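# Memory game: flip cylinders to reveal six colour pairs

## Task

Uncover the six same-colour pairs hidden on the bottoms of the twelve cylinders by flipping exactly two per turn. If both show the same colour, leave them colour-up. If they differ, flip both back colour-down before disturbing any other cylinder. Keep going until all twelve are colour-up, then release everything. Lifting or tipping a cylinder already counts as flipping it, even if it is put right back. A flipped cylinder may only go back colour-down after it and its partner from the same turn have both stood colour-up on the table at the same moment. A cylinder from an already matched pair cannot serve as that partner. At the end, no gripper may hold a loose object, alone or together with the other gripper. The robot must also not bear more than one fifth of any cylinder's weight. A cylinder may be tipped over onto the table as long as no part of the robot touches it when it lands. Anything held in place only by the robot does not count as done.

## Robot and tools

Robot: two arms, left_arm and right_arm, mounted on opposite sides of a table. left_arm's base is on the +y side. The names are labels only; they do not match image left or right. Each arm ends in a parallel gripper. Its fingers point along the gripper's own +x axis and close along its y axis. The reported end_effector_position is the point between the finger pads, roughly 3 to 4 cm short of the fingertips.

Frame: a single scene frame for both arms. Its origin is the table centre, +z points up, and the table surface is at z = +0.020 m. Positions are in metres. Orientations are quaternions written w first (qw, qx, qy, qz).

The 16-number row: every motion command uses one flat list of 16 numbers covering both arms. The first 8 are left_arm's: x, y, z, qw, qx, qy, qz, opening. The last 8 are right_arm's, in the same order. Both halves are always required, even if only one arm should move. Position and quaternion are absolute targets in the scene frame for end_effector_position and end_effector_quat_wxyz; they are not offsets. A target is rejected if it lies more than 0.6 m from that arm's last reported position along any of that gripper's axes. Opening runs from -1 to 1 and is an absolute setting. +1 means fully open (0.088 m). Empty fingers touch at about -0.80, and values below that change nothing. Closing fully takes about 0.5 s. To keep an arm still, resend its last reported position and the quaternion you want it to keep, every call. Reported quaternions can drift, so reuse your own intended one.

execute_actions: takes "actions", a list with zero or one item, plus an optional "pictures" flag. An empty list sends nothing and returns the state with camera images. An action item has "rows" (1 to 15 rows of 16 numbers) and "steps" (up to 15, default 15). Each step lasts 1/30 s and uses one row; the final row repeats if rows run out. An action needs at least 5 steps. Its last 5 steps are held back and run after the result arrives. A wait item has only "steps" (up to 300), counted from the previous result, and includes your reply time. Images come only with an empty list or pictures: true.

move: "target" is one 16-number row as above. "speed" is the top path speed in m/s, from 0.002 to 0.5, default 0.25; turning is capped at twice that value in rad/s. Each gripper travels in a straight line toward its target and turns the short way. Both paths finish together and last 0.5 to 10 s; longer ones are cut off at 10 s. The opening is applied when the move starts. The paths ignore obstacles and the other arm. Grippers lag, can wander off the path and can overshoot the speed near full reach. The result adds a "move:" line: done, off_target, moving, held or fault, plus any limits. paced means the sent pose was clipped. held means a safety check blocked steps. After held steps, the arm can suddenly speed up. Each gripper's remaining distance to its target is reported too.

wait: "seconds" from 0 to 10; sends nothing new. zoom_image: "camera" (cam_high, cam_low, cam_left_wrist or cam_right_wrist) and "region" [x0, y0, x1, y1] in image pixels, origin at top left, at most 504 by 504. finished_scene: "scene" number; it ends the scene permanently and grades it.

Controller behaviour: every step, the commanded pose is clipped to within 70 mm and 16 degrees of the measured pose. Damped inverse kinematics then tracks it, favouring position over orientation. After an action ends, an arm only carries on to its last clipped pose. Far targets therefore take several calls; check the result and send the rest. Joint friction can leave the hand short or tilted, especially at long reach, so inspect position and orientation after each move. Reported hand positions can be slightly off.

Result lines: the state line gives each gripper's pose and velocities. grip_measured gives the finger opening on the command scale; the last Joint positions entry is the opening in metres. To hold something, command an opening well below grip_measured; a bigger gap means a harder squeeze. Readings may be off by about 1 mm. "pose unreachable" and HELD mark commands that were altered or blocked. "Hand target" appears only when nothing was held back. Joint torques are rough and include offsets and noise.

Hazards: a joint overload triggers a TORQUE FAULT, which freezes that arm for 10 s. Motors heat up while carrying loads; MOTOR HOT appears from 50 °C. At 95 °C an OVER-TEMPERATURE FAULT holds the arm, and the arm may go limp if it does not cool. Never let the arms or their mounts collide or press on each other. Knocking anything off the table fails the task. Avoid drops, slams and fast contacts; pushing further past a contact presses harder. Loose objects may occasionally be nudged by outside pushes. Open both grippers and move clear before finishing.

Each tool is called as name([rows], argument=value, ...), one row to a line, values as JSON.

## Session

execute_actions(actions=[])

Scene clock: 0.00 s of 17941.00 s.
left_arm: end_effector_position=(+0.0119, +0.2486, +0.4468) grip_measured=+0.837 end_effector_quat_wxyz=(+0.852, -0.016, -0.025, -0.522) end_effector_velocity=(-0.000, +0.001, +0.003) end_effector_angular_velocity=(-0.014, +0.001, +0.004) | right_arm: end_effector_position=(+0.2656, -0.1835, +0.2489) grip_measured=+0.844 end_effector_quat_wxyz=(+0.691, -0.550, +0.343, +0.319) end_effector_velocity=(-0.002, -0.002, -0.001) end_effector_angular_velocity=(-0.013, +0.008, +0.019)
Joint positions: left_arm=[-0.001  0.854  0.655  0.257  0.007 -0.001  0.08 ] | right_arm=[-0.367  1.738  1.376 -0.714  0.351 -0.721  0.08 ]
Joint velocities: left_arm=[-0.002 -0.002  0.002  0.007 -0.007 -0.007 -0.   ] | right_arm=[-0.002 -0.007 -0.007 -0.007 -0.007 -0.022 -0.   ]
Joint torques (N m, as the arm reports them, + toward a larger angle): no reading
Heat: left arm: hottest wrist yaw 28 °C (+0.0 °C/min); right arm: hottest shoulder 26 °C (+0.0 °C/min).
Hand target (left_arm): +0.012, +0.249, +0.447; +0.852, -0.016, -0.025, -0.522
Hand target (right_arm): +0.266, -0.183, +0.249; +0.691, -0.550, +0.343, +0.319

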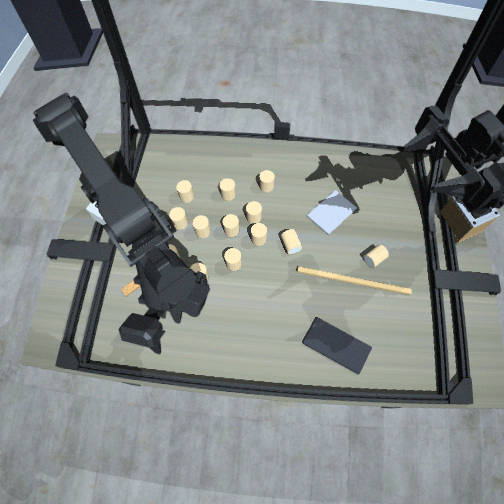

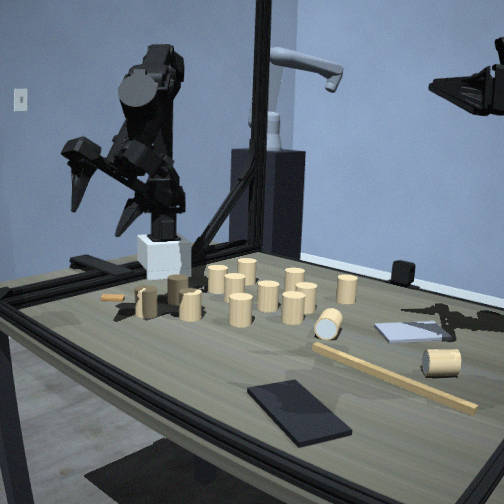

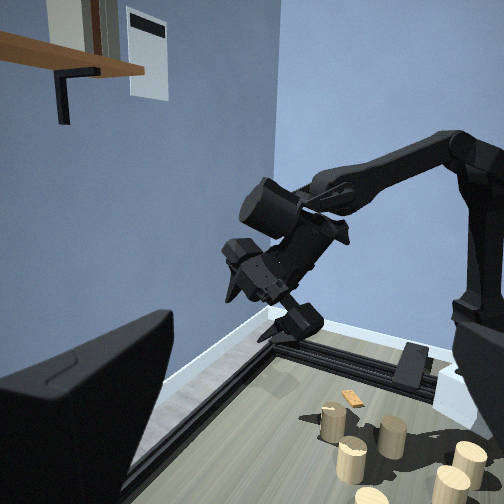

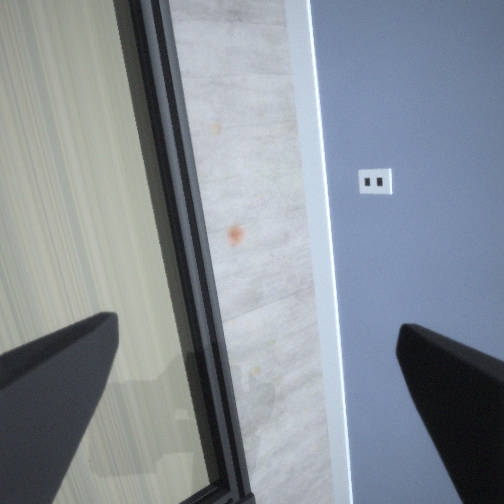

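move(target=[0,0.22,0.3,0.707,0,0,-0.707,1,-0.1,-0.28,0.35,0.707,0,0,0.707,1])

zoom_image(camera="cam_high", region=[100,150,320,320])

Scene clock: 5.13 s of 17941.00 s.
left_arm: end_effector_position=(+0.0009, +0.2186, +0.3060) grip_measured=+1.000 end_effector_quat_wxyz=(+0.707, -0.001, -0.008, -0.707) end_effector_velocity=(+0.000, -0.000, -0.000) end_effector_angular_velocity=(-0.002, -0.009, +0.005) | right_arm: end_effector_position=(-0.0978, -0.2753, +0.3466) grip_measured=+1.000 end_effector_quat_wxyz=(+0.631, -0.048, +0.037, +0.774) end_effector_velocity=(-0.003, +0.000, -0.004) end_effector_angular_velocity=(-0.015, -0.021, -0.016)
Joint positions: left_arm=[ 0.214  1.359  0.326  1.05   0.693 -0.     0.088] | right_arm=[ 0.426  0.011  0.496 -0.609 -0.211 -0.029  0.088]
Joint velocities: left_arm=[-0.002  0.002 -0.002  0.007 -0.007  0.007  0.   ] | right_arm=[ 0.447 -0.002 -0.002 -0.007  0.462  0.037  0.   ]
Joint torques (N m, as the arm reports them, + toward a larger angle): left_arm=[ 0.43 -3.38  4.14  1.67  0.05  0.1 ] | right_arm=[0.27 0.78 7.19 1.58 0.02 0.19]
Heat: left arm: hottest wrist pitch 28 °C (+0.0 °C/min); right arm: hottest shoulder 26 °C (+0.0 °C/min).
Hand target (left_arm): +0.000, +0.220, +0.299; +0.707, +0.001, +0.000, -0.707
Hand target (right_arm): -0.098, -0.277, +0.351; +0.632, -0.041, +0.033, +0.774
Off the commanded pose (left_arm): 0.006 m, 1 deg.
Off the commanded pose (right_arm): 0.006 m, 14 deg.
joint sent to its limit (right arm) — the command would take joint 2 (shoulder) past its lower limit, so that joint was sent only as far as its limit.
Kept back: nothing.
move: off_target (right_arm)
camera_calibration (this result's frames):
cam_left_wrist: T_world_to_cam=[[-0.999377, -0.0336815, -0.0105755, 0.0240224], [0.000678699, 0.28118, -0.959655, 0.265005], [0.0352963, -0.959064, -0.280982, 0.368492], [0, 0, 0, 1]] pos_world=[0.0108212, 0.279702, 0.358107]
cam_right_wrist: T_world_to_cam=[[0.98179, 0.178831, 0.0640899, 0.129357], [0.132202, -0.400911, -0.906528, 0.24987], [-0.136421, 0.898493, -0.417252, 0.458524], [0, 0, 0, 1]] pos_world=[-0.0974823, -0.334938, 0.409544]

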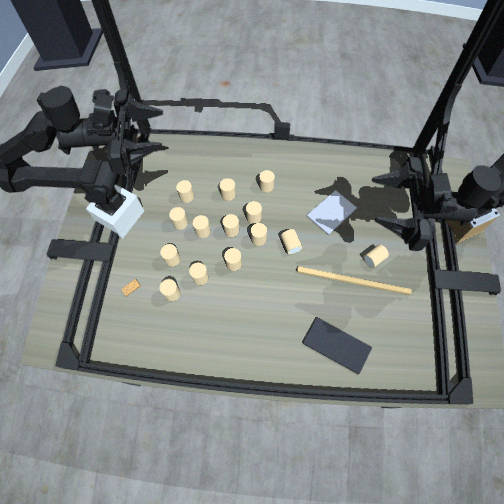

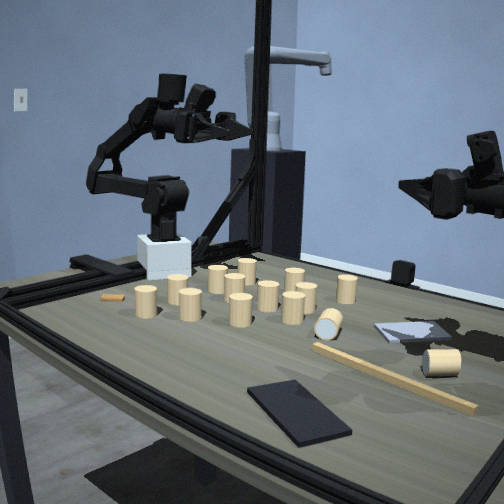

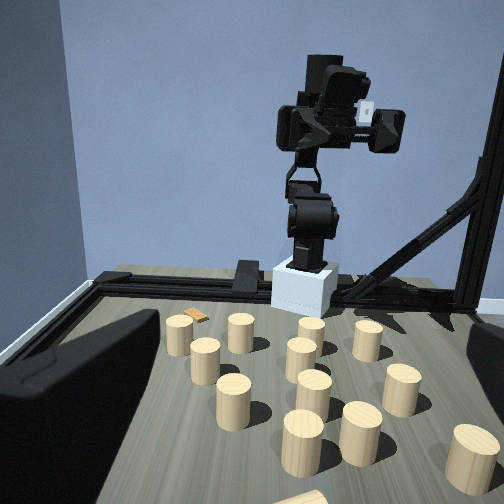

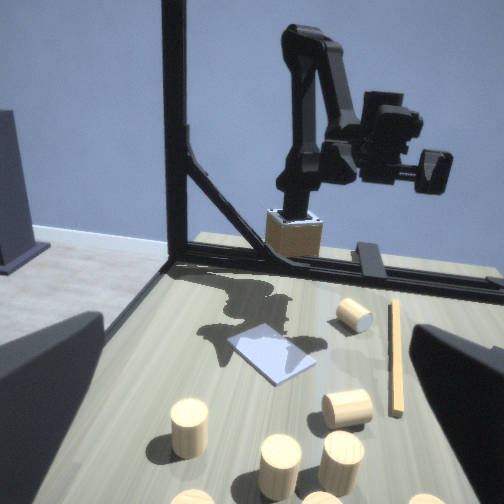

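Region (100, 150, 320, 320) of cam_high's 504x504 image, scaled by 2.291, with more detail than that image has; it fills the top 389 rows of this view, and the rest is white.

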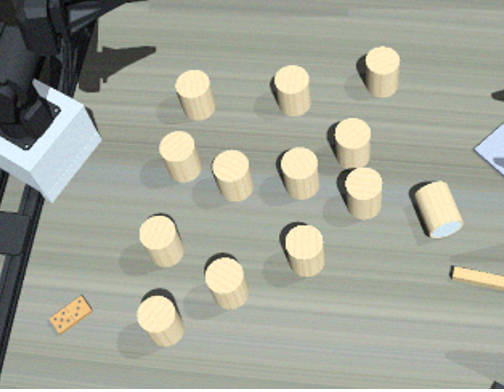

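move(target=[-0.07,0.15,0.3,0.5,0.5,-0.5,-0.5,1,0.016,-0.121,0.16,0.5,-0.5,0.5,0.5,0.6], speed=0.4)

move(target=[-0.07,0.15,0.3,0.5,0.5,-0.5,-0.5,1,0.016,-0.121,0.075,0.5,-0.5,0.5,0.5,0.6])

Scene clock: 8.63 s of 17941.00 s.
left_arm: end_effector_position=(-0.0705, +0.1527, +0.2991) grip_measured=+1.000 end_effector_quat_wxyz=(+0.502, +0.498, -0.497, -0.503) end_effector_velocity=(+0.001, -0.001, -0.005) end_effector_angular_velocity=(+0.021, -0.002, +0.015) | right_arm: end_effector_position=(+0.0153, -0.1262, +0.1618) grip_measured=+0.600 end_effector_quat_wxyz=(+0.497, -0.499, +0.497, +0.507) end_effector_velocity=(+0.002, +0.001, -0.004) end_effector_angular_velocity=(-0.018, -0.003, +0.019)
Joint positions: left_arm=[-0.211  1.494  0.41   1.082  0.269  1.562  0.088] | right_arm=[ 0.167  1.793  1.228 -1.001 -0.011 -0.282  0.068]
Joint velocities: left_arm=[-0.007  0.002  0.002 -0.022 -0.022  0.007 -0.   ] | right_arm=[-0.002  0.022  0.012 -0.007  0.007 -0.022 -0.   ]
Joint torques (N m, as the arm reports them, + toward a larger angle): left_arm=[-0.12 -4.14  6.29  1.81 -0.11  0.06] | right_arm=[ 0.28 -7.29  6.9  -0.09  0.    0.18]
Heat: left arm: hottest wrist pitch 28 °C (+0.0 °C/min); right arm: hottest shoulder 27 °C (+6.9 °C/min).
Hand target (left_arm): -0.070, +0.150, +0.300; +0.501, +0.499, -0.499, -0.500
Hand target (right_arm): +0.015, -0.125, +0.160; +0.495, -0.501, +0.500, +0.504
Off the commanded pose (left_arm): 0.003 m, 1 deg.
Off the commanded pose (right_arm): 0.006 m, 1 deg.
Kept back: nothing.
move: done
camera_calibration (this result's frames):
cam_left_wrist: T_world_to_cam=[[-0.00885091, -0.0320003, -0.999449, 0.315776], [0.95571, 0.293766, -0.0178694, 0.0606121], [0.294176, -0.955342, 0.0279829, 0.231194], [0, 0, 0, 1]] pos_world=[-0.123145, 0.213169, 0.310216]
cam_right_wrist: T_world_to_cam=[[0.997289, 0.0704333, 0.0213257, -0.0034426], [0.0608681, -0.952347, 0.298883, -0.136351], [0.0413607, -0.296774, -0.954052, 0.196125], [0, 0, 0, 1]] pos_world=[0.00362082, -0.0714064, 0.22794]

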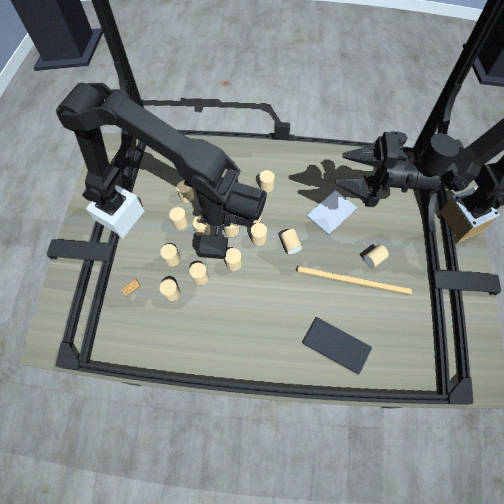

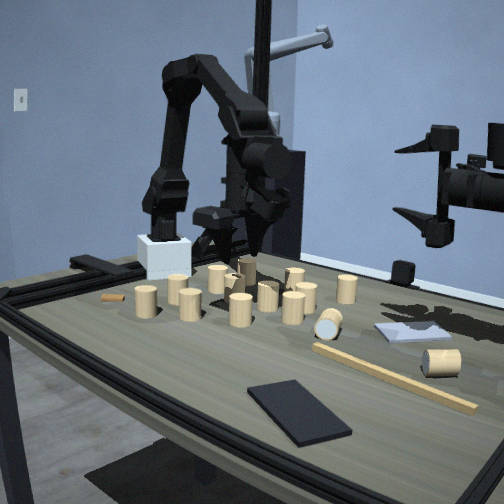

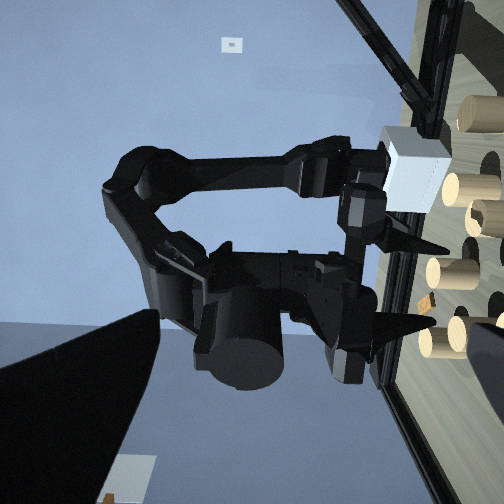

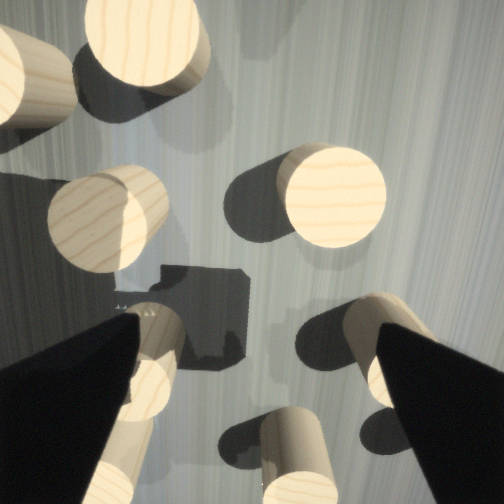

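Scene clock: 9.60 s of 17941.00 s.
left_arm: end_effector_position=(-0.0706, +0.1526, +0.2993) grip_measured=+1.000 end_effector_quat_wxyz=(+0.501, +0.499, -0.499, -0.501) end_effector_velocity=(+0.000, -0.001, -0.002) end_effector_angular_velocity=(+0.007, +0.009, +0.005) | right_arm: end_effector_position=(+0.0175, -0.1186, +0.0811) grip_measured=+0.600 end_effector_quat_wxyz=(+0.504, -0.497, +0.494, +0.504) end_effector_velocity=(-0.003, -0.003, -0.003) end_effector_angular_velocity=(-0.011, +0.026, -0.009)
Joint positions: left_arm=[-0.211  1.494  0.411  1.082  0.269  1.567  0.088] | right_arm=[ 0.171  1.954  1.084 -0.684 -0.001 -0.268  0.068]
Joint velocities: left_arm=[-0.002  0.002  0.002 -0.007 -0.007 -0.007 -0.   ] | right_arm=[-0.002  0.007 -0.002 -0.007 -0.022  0.007 -0.   ]
Joint torques (N m, as the arm reports them, + toward a larger angle): left_arm=[-0.26 -4.3   6.15  1.56 -0.09  0.03] | right_arm=[ 0.29 -7.73  3.78  0.32 -0.04  0.19]
Heat: left arm: hottest wrist pitch 28 °C (+0.0 °C/min); right arm: hottest shoulder 27 °C (+6.2 °C/min).
Hand target (left_arm): -0.070, +0.150, +0.300; +0.500, +0.500, -0.500, -0.500
Hand target (right_arm): +0.016, -0.122, +0.075; +0.500, -0.500, +0.500, +0.500
Off the commanded pose (left_arm): 0.003 m, 0 deg.
Off the commanded pose (right_arm): 0.007 m, 1 deg.
Kept back: nothing.
move: done
camera_calibration (this result's frames):
cam_left_wrist: T_world_to_cam=[[-0.00342449, -0.0323665, -0.99947, 0.316363], [0.955907, 0.29339, -0.0127763, 0.0593085], [0.293649, -0.955445, 0.0299347, 0.230532], [0, 0, 0, 1]] pos_world=[-0.123306, 0.2131, 0.310052]
cam_right_wrist: T_world_to_cam=[[0.997572, 0.0605677, 0.0343855, -0.00670957], [0.0479724, -0.955453, 0.291218, -0.10466], [0.0504921, -0.288861, -0.956039, 0.122263], [0, 0, 0, 1]] pos_world=[0.00554075, -0.0642744, 0.147598]

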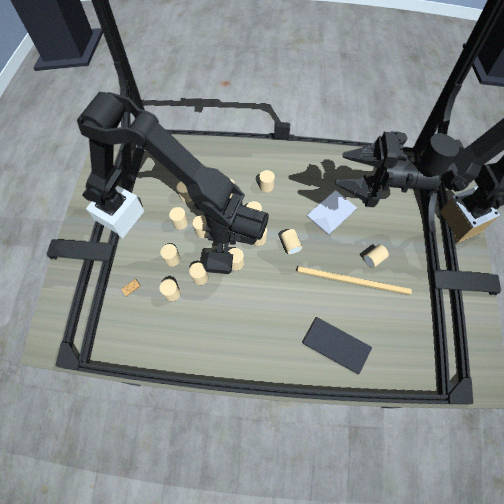

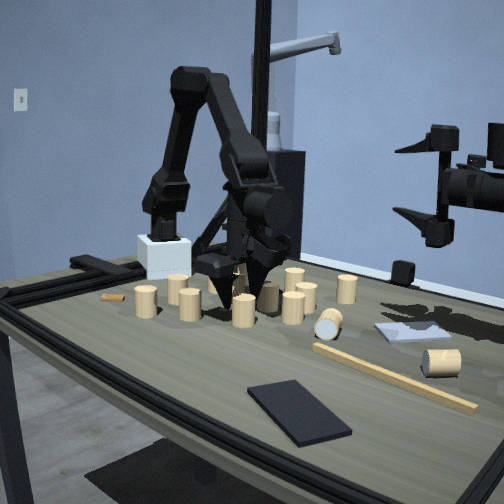

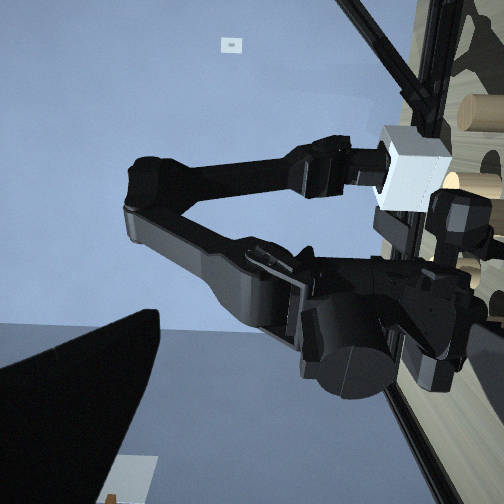

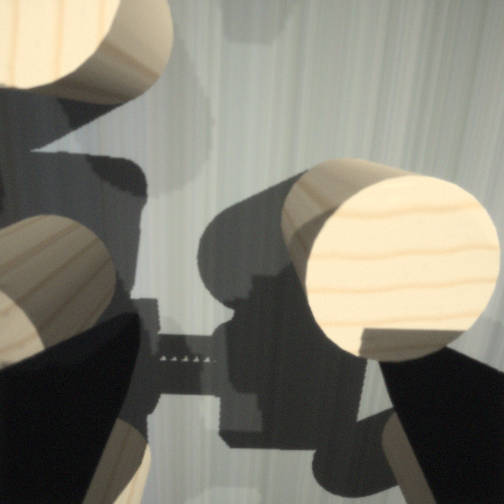

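move(target=[-0.07,0.15,0.3,0.5,0.5,-0.5,-0.5,1,0.016,-0.125,0.135,0.5,-0.5,0.5,0.5,0.6])

move(target=[-0.07,0.15,0.3,0.5,0.5,-0.5,-0.5,1,0.042,-0.091,0.125,0.5,-0.5,0.5,0.5,0.8])

Scene clock: 10.73 s of 17941.00 s.
left_arm: end_effector_position=(-0.0706, +0.1526, +0.2991) grip_measured=+1.000 end_effector_quat_wxyz=(+0.500, +0.499, -0.499, -0.501) end_effector_velocity=(-0.000, +0.001, -0.005) end_effector_angular_velocity=(+0.016, -0.003, +0.005) | right_arm: end_effector_position=(+0.0152, -0.1270, +0.1294) grip_measured=+0.600 end_effector_quat_wxyz=(+0.494, -0.503, +0.504, +0.498) end_effector_velocity=(+0.001, -0.002, +0.002) end_effector_angular_velocity=(-0.010, +0.010, -0.000)
Joint positions: left_arm=[-0.211  1.494  0.411  1.082  0.269  1.568  0.088] | right_arm=[ 0.171  1.853  1.166 -0.899 -0.001 -0.268  0.068]
Joint velocities: left_arm=[-0.002  0.002 -0.007 -0.007 -0.007  0.007  0.   ] | right_arm=[-0.007 -0.002  0.007 -0.022 -0.007 -0.007 -0.   ]
Joint torques (N m, as the arm reports them, + toward a larger angle): left_arm=[ 0.06 -4.46  6.19  1.63 -0.03  0.08] | right_arm=[ -0.06 -10.38   6.54  -0.13  -0.05   0.06]
Heat: left arm: hottest wrist pitch 29 °C (+5.6 °C/min); right arm: hottest shoulder 27 °C (+5.6 °C/min).
Hand target (left_arm): -0.070, +0.150, +0.300; +0.500, +0.500, -0.500, -0.500
Hand target (right_arm): +0.016, -0.124, +0.135; +0.500, -0.500, +0.500, +0.500
Off the commanded pose (left_arm): 0.003 m, 0 deg.
Off the commanded pose (right_arm): 0.006 m, 1 deg.
Kept back: nothing.
move: done
camera_calibration (this result's frames):
cam_left_wrist: T_world_to_cam=[[-0.00314425, -0.031999, -0.999483, 0.316192], [0.955911, 0.293395, -0.0124004, 0.0591947], [0.29364, -0.955456, 0.0296657, 0.230589], [0, 0, 0, 1]] pos_world=[-0.123301, 0.213068, 0.309922]
cam_right_wrist: T_world_to_cam=[[0.99782, 0.0614813, 0.0240002, -0.00411908], [0.0505709, -0.94588, 0.320551, -0.129312], [0.0424092, -0.318638, -0.946927, 0.16132], [0, 0, 0, 1]] pos_world=[0.00380807, -0.0706576, 0.194308]

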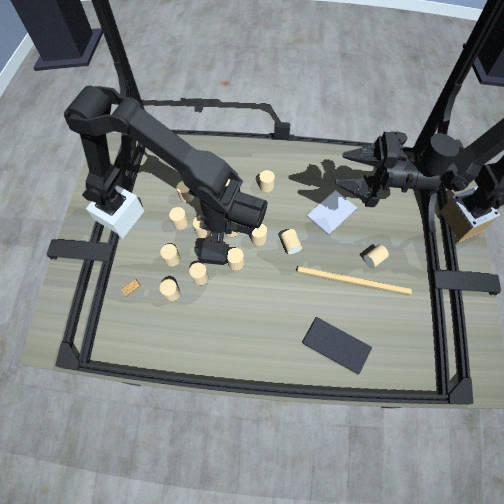

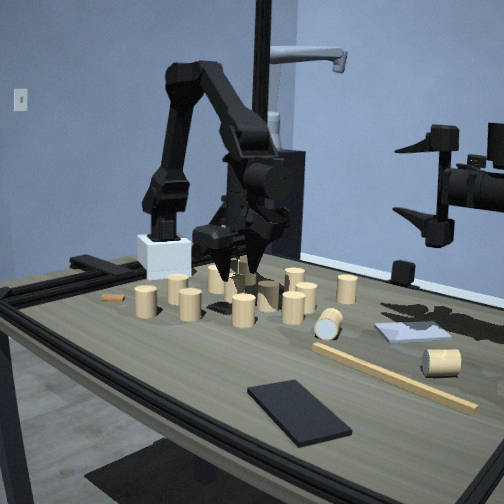

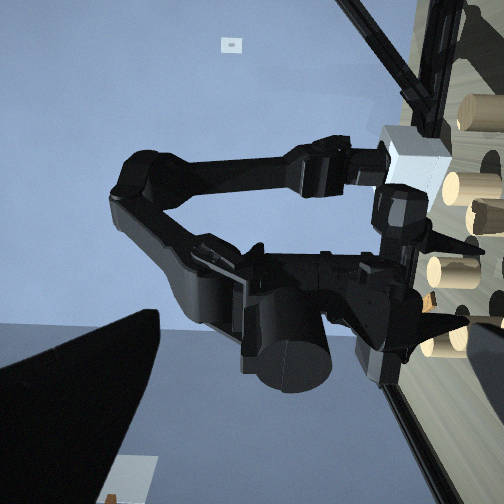

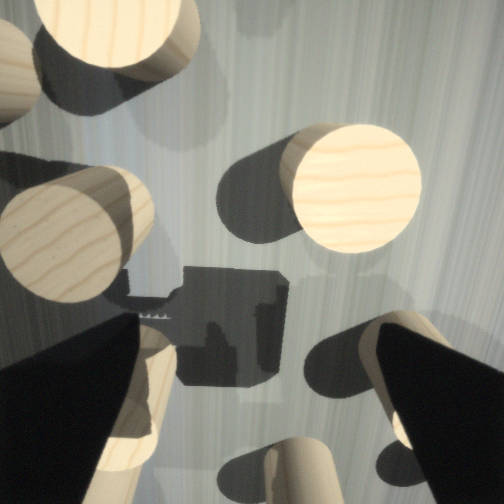

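Scene clock: 11.60 s of 17941.00 s.
left_arm: end_effector_position=(-0.0706, +0.1526, +0.2991) grip_measured=+1.000 end_effector_quat_wxyz=(+0.500, +0.499, -0.499, -0.501) end_effector_velocity=(+0.002, +0.000, -0.005) end_effector_angular_velocity=(+0.021, +0.013, +0.020) | right_arm: end_effector_position=(+0.0403, -0.0919, +0.1273) grip_measured=+0.800 end_effector_quat_wxyz=(+0.503, -0.498, +0.498, +0.501) end_effector_velocity=(-0.004, -0.004, +0.000) end_effector_angular_velocity=(-0.024, +0.030, +0.005)
Joint positions: left_arm=[-0.211  1.494  0.411  1.082  0.269  1.568  0.088] | right_arm=[ 0.129  1.98   1.333 -0.916 -0.001 -0.304  0.078]
Joint velocities: left_arm=[-0.002 -0.002 -0.002 -0.022 -0.022 -0.007 -0.   ] | right_arm=[-0.002  0.007  0.012 -0.037 -0.022 -0.007  0.   ]
Joint torques (N m, as the arm reports them, + toward a larger angle): left_arm=[-0.24 -4.34  6.09  1.58 -0.05  0.11] | right_arm=[-0.31 -8.38  6.61 -0.11 -0.05 -0.22]
Heat: left arm: hottest wrist pitch 29 °C (+5.2 °C/min); right arm: hottest shoulder 27 °C (+5.2 °C/min).
Hand target (left_arm): -0.070, +0.150, +0.300; +0.500, +0.500, -0.500, -0.500
Hand target (right_arm): +0.042, -0.091, +0.125; +0.500, -0.500, +0.500, +0.500
Off the commanded pose (left_arm): 0.003 m, 0 deg.
Off the commanded pose (right_arm): 0.003 m, 0 deg.
Kept back: nothing.
move: done
camera_calibration (this result's frames):
cam_left_wrist: T_world_to_cam=[[-0.00314425, -0.031999, -0.999483, 0.316192], [0.955911, 0.293395, -0.0124004, 0.0591947], [0.29364, -0.955456, 0.0296657, 0.230589], [0, 0, 0, 1]] pos_world=[-0.123301, 0.213068, 0.309922]
cam_right_wrist: T_world_to_cam=[[0.997952, 0.05553, 0.0317404, -0.0328238], [0.0435042, -0.953076, 0.29959, -0.0943674], [0.0468872, -0.297596, -0.95354, 0.171988], [0, 0, 0, 1]] pos_world=[0.0287979, -0.0369336, 0.193311]

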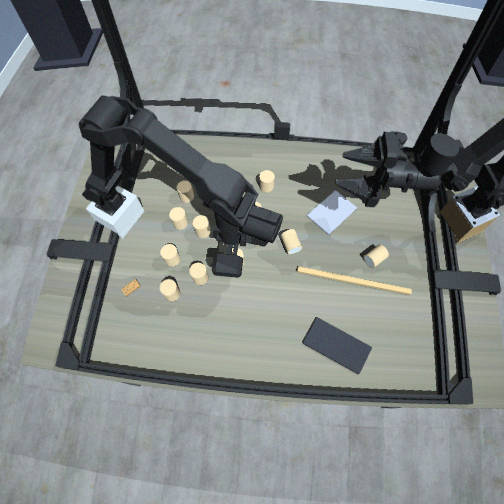

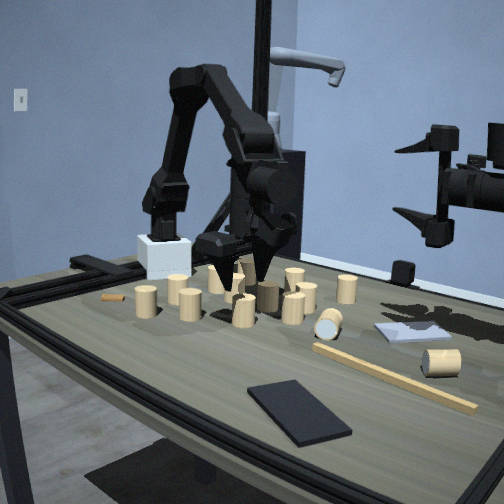

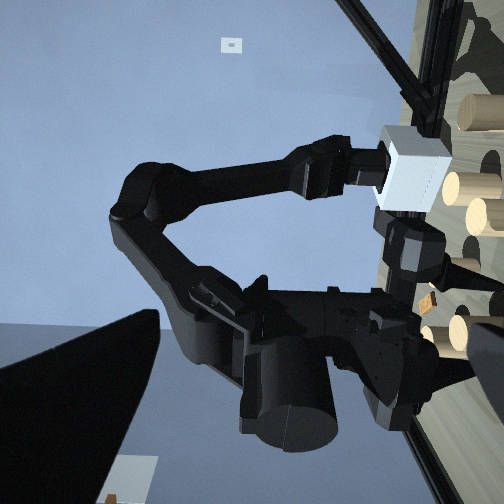

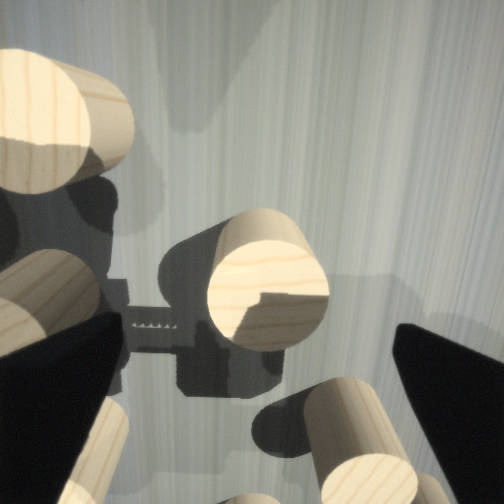

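move(target=[-0.07,0.15,0.3,0.5,0.5,-0.5,-0.5,1,0.042,-0.092,0.066,0.5,-0.5,0.5,0.5,0.8])

move(target=[-0.07,0.15,0.3,0.5,0.5,-0.5,-0.5,1,0.042,-0.092,0.066,0.5,-0.5,0.5,0.5,-0.3])

Scene clock: 12.80 s of 17941.00 s.
left_arm: end_effector_position=(-0.0706, +0.1525, +0.2993) grip_measured=+1.000 end_effector_quat_wxyz=(+0.501, +0.499, -0.499, -0.501) end_effector_velocity=(+0.002, +0.002, +0.001) end_effector_angular_velocity=(-0.007, +0.020, +0.020) | right_arm: end_effector_position=(+0.0419, -0.0886, +0.0729) grip_measured=+0.800 end_effector_quat_wxyz=(+0.506, -0.496, +0.495, +0.503) end_effector_velocity=(-0.000, -0.000, -0.003) end_effector_angular_velocity=(-0.000, +0.007, +0.020)
Joint positions: left_arm=[-0.211  1.494  0.411  1.082  0.269  1.568  0.088] | right_arm=[ 0.128  2.084  1.246 -0.715 -0.001 -0.306  0.078]
Joint velocities: left_arm=[-0.002 -0.007 -0.007  0.007 -0.022 -0.022 -0.   ] | right_arm=[-0.002  0.007 -0.002  0.007 -0.007 -0.022 -0.   ]
Joint torques (N m, as the arm reports them, + toward a larger angle): left_arm=[-0.05 -4.38  6.35  1.59  0.    0.05] | right_arm=[-0.31 -8.69  3.95  0.31 -0.04 -0.22]
Heat: left arm: hottest wrist pitch 29 °C (+4.7 °C/min); right arm: hottest shoulder 27 °C (+4.7 °C/min).
Hand target (left_arm): -0.070, +0.150, +0.300; +0.500, +0.500, -0.500, -0.500
Hand target (right_arm): +0.042, -0.093, +0.066; +0.500, -0.500, +0.500, +0.500
Off the commanded pose (left_arm): 0.003 m, 0 deg.
Off the commanded pose (right_arm): 0.008 m, 1 deg.
Kept back: nothing.
move: done
camera_calibration (this result's frames):
cam_left_wrist: T_world_to_cam=[[-0.00304323, -0.0323667, -0.999471, 0.316395], [0.955912, 0.29339, -0.0124117, 0.0592028], [0.293637, -0.955445, 0.0300469, 0.230397], [0, 0, 0, 1]] pos_world=[-0.123283, 0.213003, 0.310039]
cam_right_wrist: T_world_to_cam=[[0.997868, 0.0548197, 0.0354102, -0.0332207], [0.0422153, -0.955986, 0.290358, -0.0745709], [0.049769, -0.288244, -0.956263, 0.121975], [0, 0, 0, 1]] pos_world=[0.0302274, -0.0343089, 0.139469]

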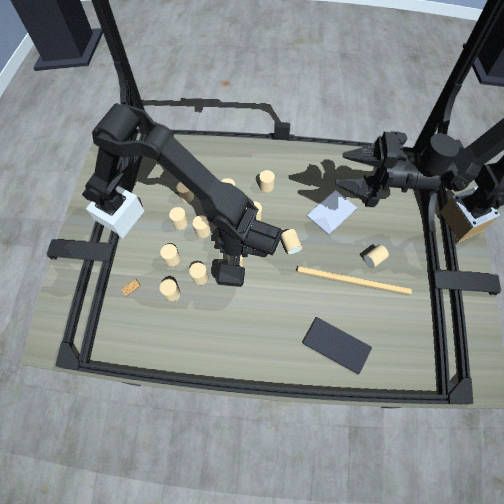

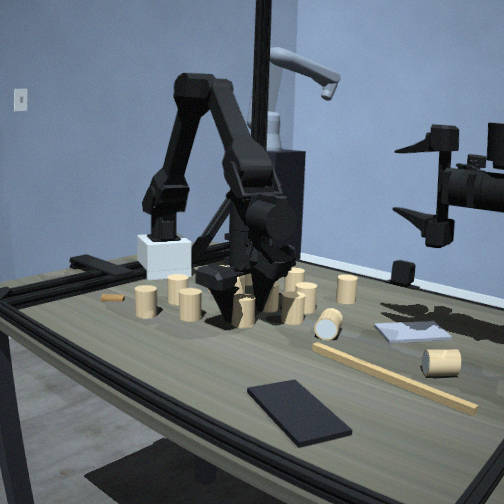

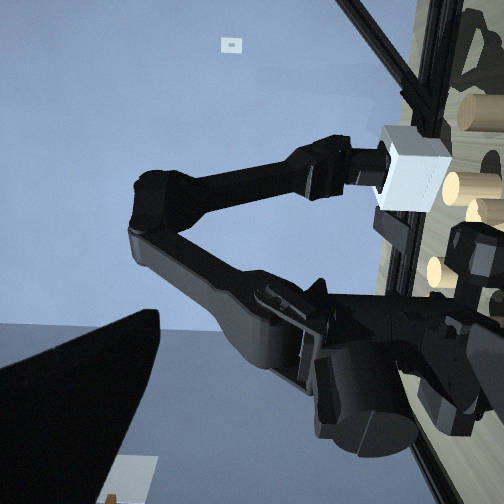

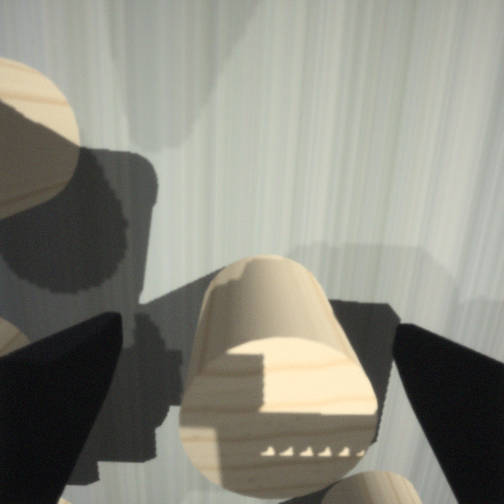

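Scene clock: 13.50 s of 17941.00 s.
left_arm: end_effector_position=(-0.0706, +0.1525, +0.2993) grip_measured=+1.000 end_effector_quat_wxyz=(+0.501, +0.499, -0.499, -0.501) end_effector_velocity=(-0.000, +0.001, -0.005) end_effector_angular_velocity=(+0.021, -0.001, -0.005) | right_arm: end_effector_position=(+0.0424, -0.0887, +0.0728) grip_measured=+0.023 end_effector_quat_wxyz=(+0.507, -0.497, +0.495, +0.502) end_effector_velocity=(-0.000, +0.000, -0.001) end_effector_angular_velocity=(+0.004, +0.006, +0.005)
Joint positions: left_arm=[-0.211  1.494  0.411  1.082  0.269  1.568  0.088] | right_arm=[ 0.128  2.084  1.246 -0.714  0.002 -0.306  0.04 ]
Joint velocities: left_arm=[ 0.002 -0.002 -0.002 -0.022  0.007  0.007 -0.   ] | right_arm=[-0.002  0.002 -0.002  0.007 -0.007 -0.007 -0.   ]
Joint torques (N m, as the arm reports them, + toward a larger angle): left_arm=[-0.17 -4.56  6.1   1.58 -0.04  0.08] | right_arm=[-0.29 -8.46  4.28  0.33 -0.13 -0.22]
Heat: left arm: hottest wrist pitch 29 °C (+4.4 °C/min); right arm: hottest shoulder 28 °C (+8.9 °C/min).
Hand target (left_arm): -0.070, +0.150, +0.300; +0.500, +0.500, -0.500, -0.500
Hand target (right_arm): +0.042, -0.092, +0.066; +0.500, -0.500, +0.500, +0.500
Off the commanded pose (left_arm): 0.003 m, 0 deg.
Off the commanded pose (right_arm): 0.008 m, 1 deg.
Kept back: nothing.
move: done
camera_calibration (this result's frames):
cam_left_wrist: T_world_to_cam=[[-0.00304323, -0.0323667, -0.999471, 0.316395], [0.955912, 0.29339, -0.0124117, 0.0592028], [0.293637, -0.955445, 0.0300469, 0.230397], [0, 0, 0, 1]] pos_world=[-0.123283, 0.213003, 0.310039]
cam_right_wrist: T_world_to_cam=[[0.997764, 0.0547985, 0.0382602, -0.0338619], [0.0413166, -0.955719, 0.291365, -0.0746666], [0.0525324, -0.289133, -0.955846, 0.121573], [0, 0, 0, 1]] pos_world=[0.0304847, -0.0343541, 0.139256]

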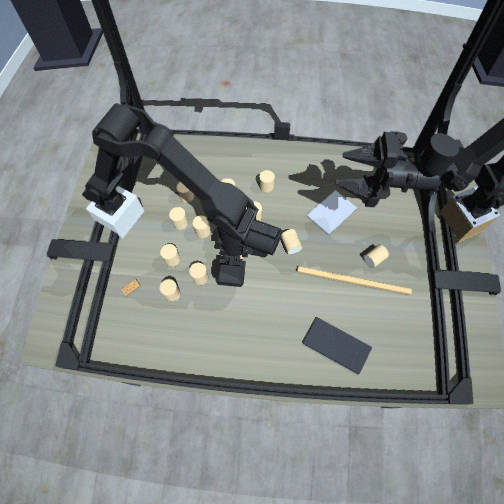

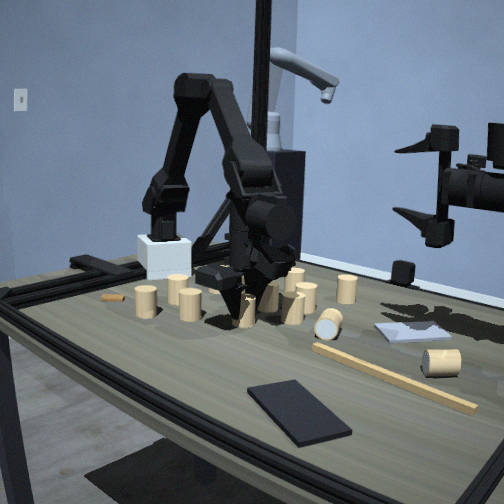

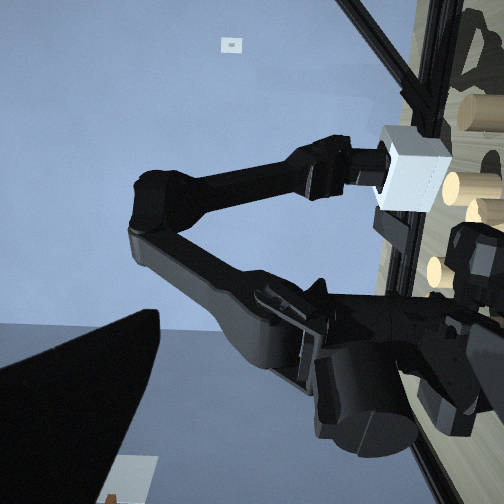

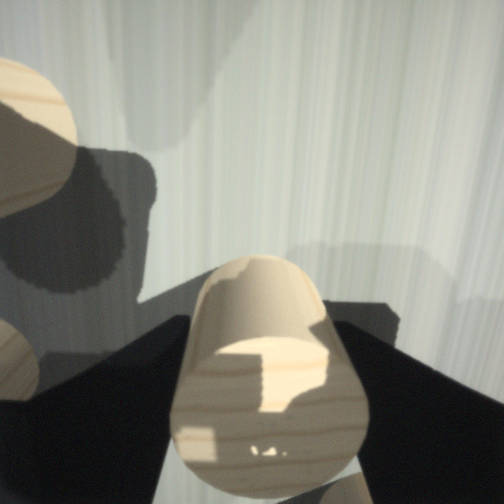

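move(target=[-0.07,0.15,0.3,0.5,0.5,-0.5,-0.5,1,0.03,-0.11,0.17,0.5,-0.5,0.5,0.5,-0.3], speed=0.4)

move(target=[-0.07,0.11,0.3,0.5,0.5,-0.5,-0.5,0.8,-0.07,-0.03,0.3,0.707,0,0,0.707,-0.3], speed=0.4)

Scene clock: 14.67 s of 17941.00 s.
left_arm: end_effector_position=(-0.0706, +0.1525, +0.2993) grip_measured=+1.000 end_effector_quat_wxyz=(+0.501, +0.499, -0.499, -0.501) end_effector_velocity=(+0.000, +0.001, -0.003) end_effector_angular_velocity=(+0.012, +0.011, +0.015) | right_arm: end_effector_position=(+0.0308, -0.1118, +0.1634) grip_measured=+0.023 end_effector_quat_wxyz=(+0.494, -0.504, +0.504, +0.497) end_effector_velocity=(-0.006, -0.004, +0.003) end_effector_angular_velocity=(-0.019, +0.029, +0.009)
Joint positions: left_arm=[-0.211  1.494  0.411  1.082  0.269  1.568  0.088] | right_arm=[ 0.14   1.875  1.34  -1.054  0.002 -0.299  0.04 ]
Joint velocities: left_arm=[-0.007 -0.002 -0.007 -0.007 -0.022 -0.007  0.   ] | right_arm=[ 0.002 -0.002  0.007 -0.037 -0.022 -0.007 -0.001]
Joint torques (N m, as the arm reports them, + toward a larger angle): left_arm=[-0.05 -4.46  6.22  1.61  0.    0.07] | right_arm=[  0.29 -11.04   6.96  -0.13  -0.13   0.18]
Heat: left arm: hottest wrist pitch 29 °C (+4.1 °C/min); right arm: hottest shoulder 28 °C (+8.2 °C/min).
Hand target (left_arm): -0.070, +0.150, +0.300; +0.500, +0.500, -0.500, -0.500
Hand target (right_arm): +0.030, -0.109, +0.170; +0.500, -0.500, +0.500, +0.500
Off the commanded pose (left_arm): 0.003 m, 0 deg.
Off the commanded pose (right_arm): 0.007 m, 1 deg.
Kept back: nothing.
move: done
camera_calibration (this result's frames):
cam_left_wrist: T_world_to_cam=[[-0.00304323, -0.0323667, -0.999471, 0.316395], [0.955912, 0.29339, -0.0124117, 0.0592028], [0.293637, -0.955445, 0.0300469, 0.230397], [0, 0, 0, 1]] pos_world=[-0.123283, 0.213003, 0.310039]
cam_right_wrist: T_world_to_cam=[[0.997772, 0.0615997, 0.0256064, -0.0217264], [0.0500384, -0.944939, 0.323398, -0.126957], [0.0441177, -0.321396, -0.945917, 0.197155], [0, 0, 0, 1]] pos_world=[0.0193326, -0.0552631, 0.228106]

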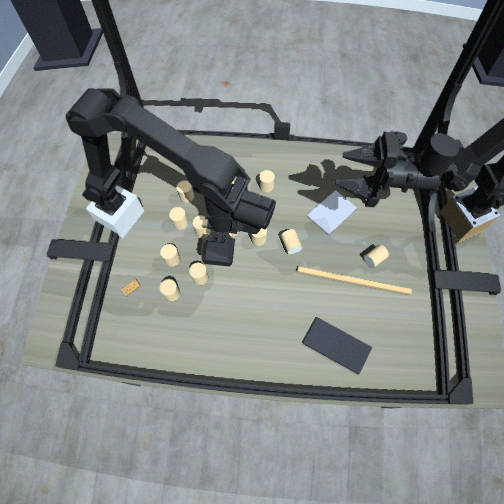

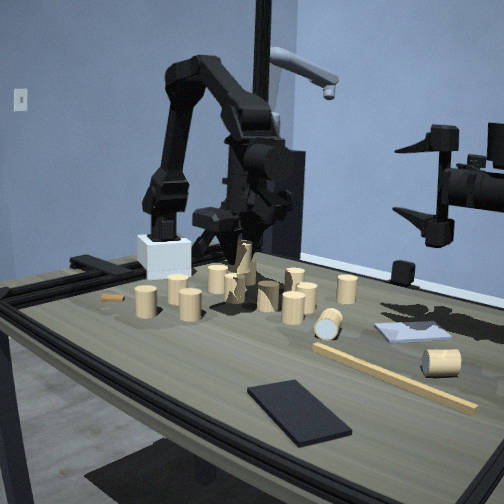

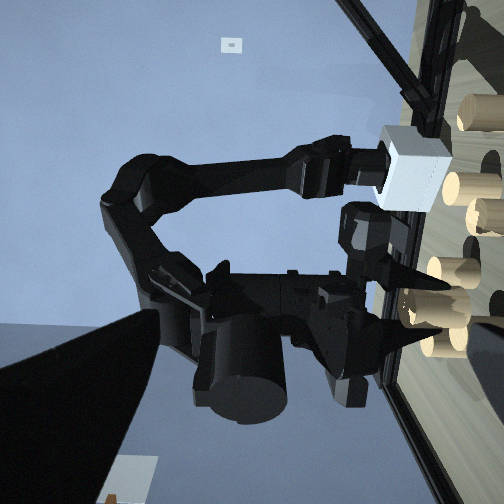

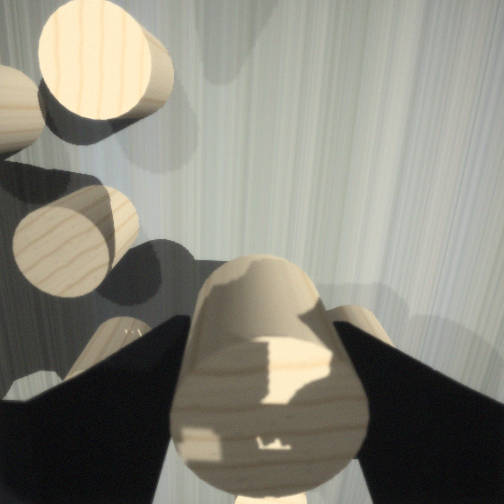

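Scene clock: 17.30 s of 17941.00 s.
left_arm: end_effector_position=(-0.0699, +0.1131, +0.3010) grip_measured=+0.800 end_effector_quat_wxyz=(+0.502, +0.498, -0.500, -0.500) end_effector_velocity=(+0.004, -0.000, -0.003) end_effector_angular_velocity=(+0.017, +0.011, +0.024) | right_arm: end_effector_position=(-0.0687, -0.0284, +0.3045) grip_measured=+0.023 end_effector_quat_wxyz=(+0.711, -0.001, -0.008, +0.703) end_effector_velocity=(+0.002, +0.001, -0.001) end_effector_angular_velocity=(+0.007, -0.007, -0.010)
Joint positions: left_arm=[-0.247  1.637  0.558  1.084  0.232  1.568  0.078] | right_arm=[ 0.446  1.476  0.53   0.957  0.02  -0.013  0.04 ]
Joint velocities: left_arm=[ 0.002 -0.002  0.002 -0.022 -0.022 -0.007 -0.   ] | right_arm=[-0.002  0.012 -0.002  0.022  0.007 -0.007  0.   ]
Joint torques (N m, as the arm reports them, + toward a larger angle): left_arm=[-0.01 -5.27  6.24  1.52 -0.1   0.06] | right_arm=[ 0.25 -5.53  5.02  1.66  0.03  0.16]
Heat: left arm: hottest wrist pitch 29 °C (+3.5 °C/min); right arm: hottest shoulder 28 °C (+6.9 °C/min).
Hand target (left_arm): -0.070, +0.110, +0.300; +0.500, +0.500, -0.500, -0.500
Hand target (right_arm): -0.070, -0.029, +0.299; +0.711, -0.003, -0.003, +0.703
Off the commanded pose (left_arm): 0.003 m, 0 deg.
Off the commanded pose (right_arm): 0.005 m, 1 deg.
Kept back: nothing.
move: done
camera_calibration (this result's frames):
cam_left_wrist: T_world_to_cam=[[-0.00186019, -0.0371833, -0.999307, 0.317464], [0.955815, 0.293694, -0.0127073, 0.0702645], [0.293963, -0.955176, 0.034994, 0.190936], [0, 0, 0, 1]] pos_world=[-0.122698, 0.173546, 0.311455]
cam_right_wrist: T_world_to_cam=[[0.996624, -0.0409844, 0.0711463, 0.0520273], [0.0558102, -0.297408, -0.953118, 0.318687], [0.0602224, 0.95387, -0.294117, 0.200668], [0, 0, 0, 1]] pos_world=[-0.0817223, -0.0944983, 0.359065]

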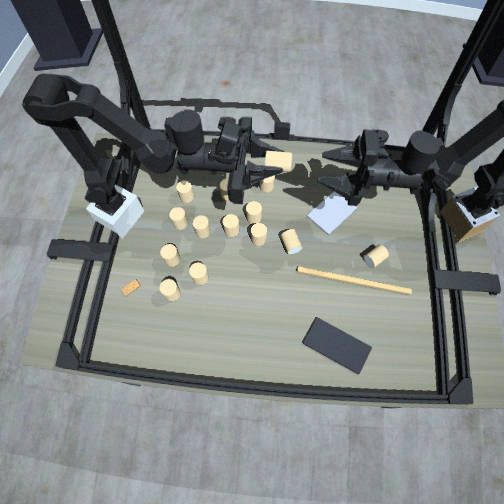

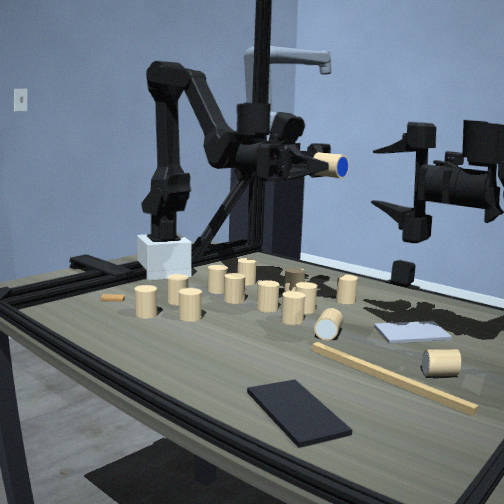

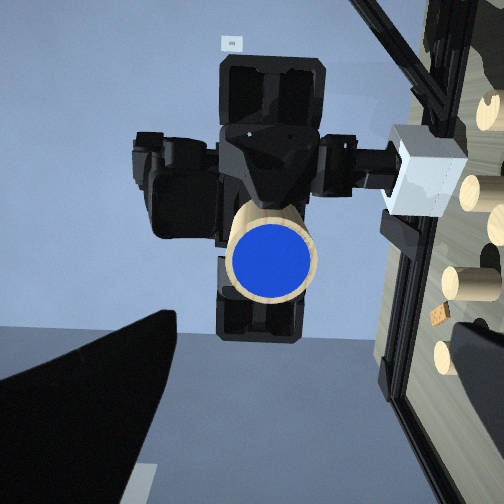

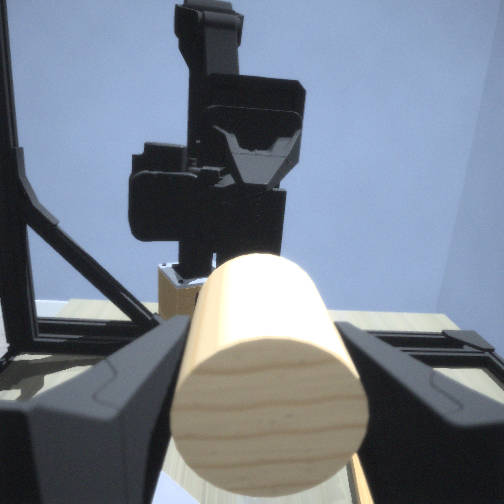

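move(target=[-0.07,0.012,0.31,0.5,0.5,-0.5,-0.5,0.8,-0.07,-0.03,0.3,0.707,0,0,0.707,-0.3], speed=0.15)

Scene clock: 18.77 s of 17941.00 s.
left_arm: end_effector_position=(-0.0697, +0.0159, +0.3132) grip_measured=+0.800 end_effector_quat_wxyz=(+0.502, +0.498, -0.501, -0.499) end_effector_velocity=(-0.002, -0.003, -0.001) end_effector_angular_velocity=(+0.012, +0.009, -0.000) | right_arm: end_effector_position=(-0.0702, -0.0286, +0.3040) grip_measured=+0.023 end_effector_quat_wxyz=(+0.708, +0.002, -0.006, +0.707) end_effector_velocity=(-0.000, -0.000, -0.004) end_effector_angular_velocity=(-0.012, -0.008, +0.005)
Joint positions: left_arm=[-0.307  1.91   0.974  0.943  0.172  1.568  0.078] | right_arm=[ 0.446  1.477  0.529  0.959  0.011 -0.005  0.04 ]
Joint velocities: left_arm=[-0.007  0.002  0.012 -0.022 -0.007 -0.007  0.   ] | right_arm=[-0.002  0.002 -0.002 -0.007 -0.007 -0.007  0.   ]
Joint torques (N m, as the arm reports them, + toward a larger angle): left_arm=[-0.51 -7.82  6.84  1.51 -0.14 -0.01] | right_arm=[-0.17 -6.62  5.03  1.28 -0.12  0.2 ]
Heat: left arm: hottest wrist pitch 30 °C (+6.4 °C/min); right arm: hottest shoulder 28 °C (+6.4 °C/min).
Hand target (left_arm): -0.070, +0.012, +0.310; +0.500, +0.500, -0.500, -0.500
Hand target (right_arm): -0.070, -0.030, +0.300; +0.707, +0.000, -0.000, +0.707
Off the commanded pose (left_arm): 0.005 m, 0 deg.
Off the commanded pose (right_arm): 0.004 m, 1 deg.
Kept back: nothing.
move: done
camera_calibration (this result's frames):
cam_left_wrist: T_world_to_cam=[[-0.00164205, -0.0398611, -0.999204, 0.326024], [0.955818, 0.293659, -0.0132856, 0.0989035], [0.293955, -0.955079, 0.0376177, 0.0967682], [0, 0, 0, 1]] pos_world=[-0.122444, 0.0763731, 0.323438]
cam_right_wrist: T_world_to_cam=[[0.997492, -0.0317743, 0.063251, 0.0562427], [0.0510085, -0.296869, -0.953555, 0.318131], [0.0490758, 0.954389, -0.294504, 0.200142], [0, 0, 0, 1]] pos_world=[-0.0821511, -0.0947835, 0.35874]

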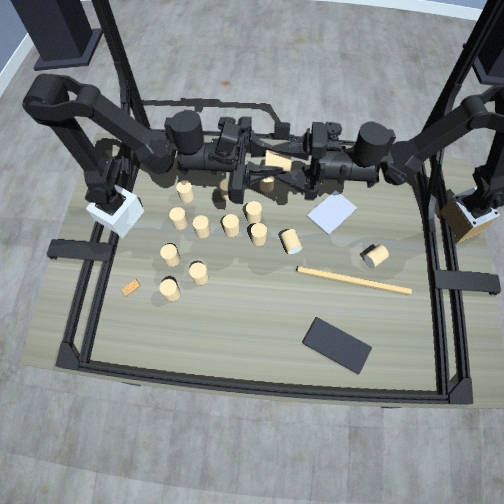

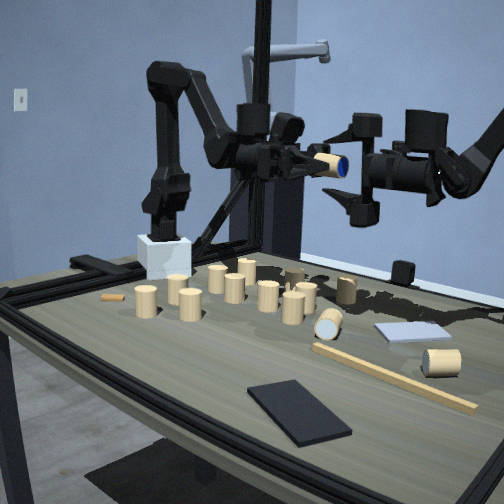

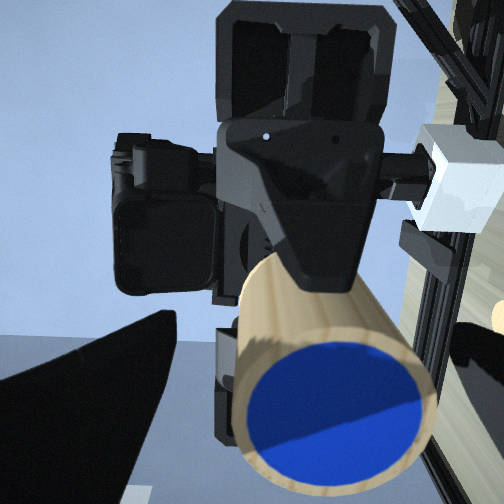

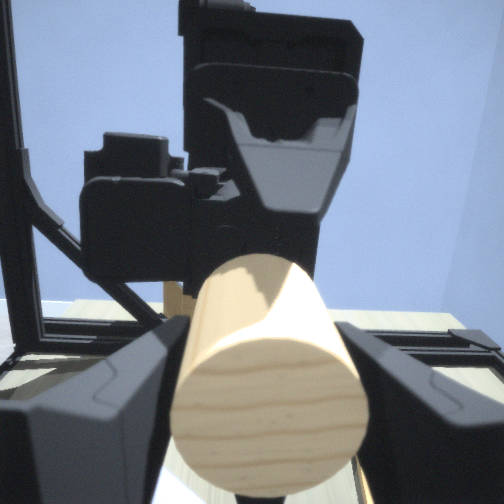

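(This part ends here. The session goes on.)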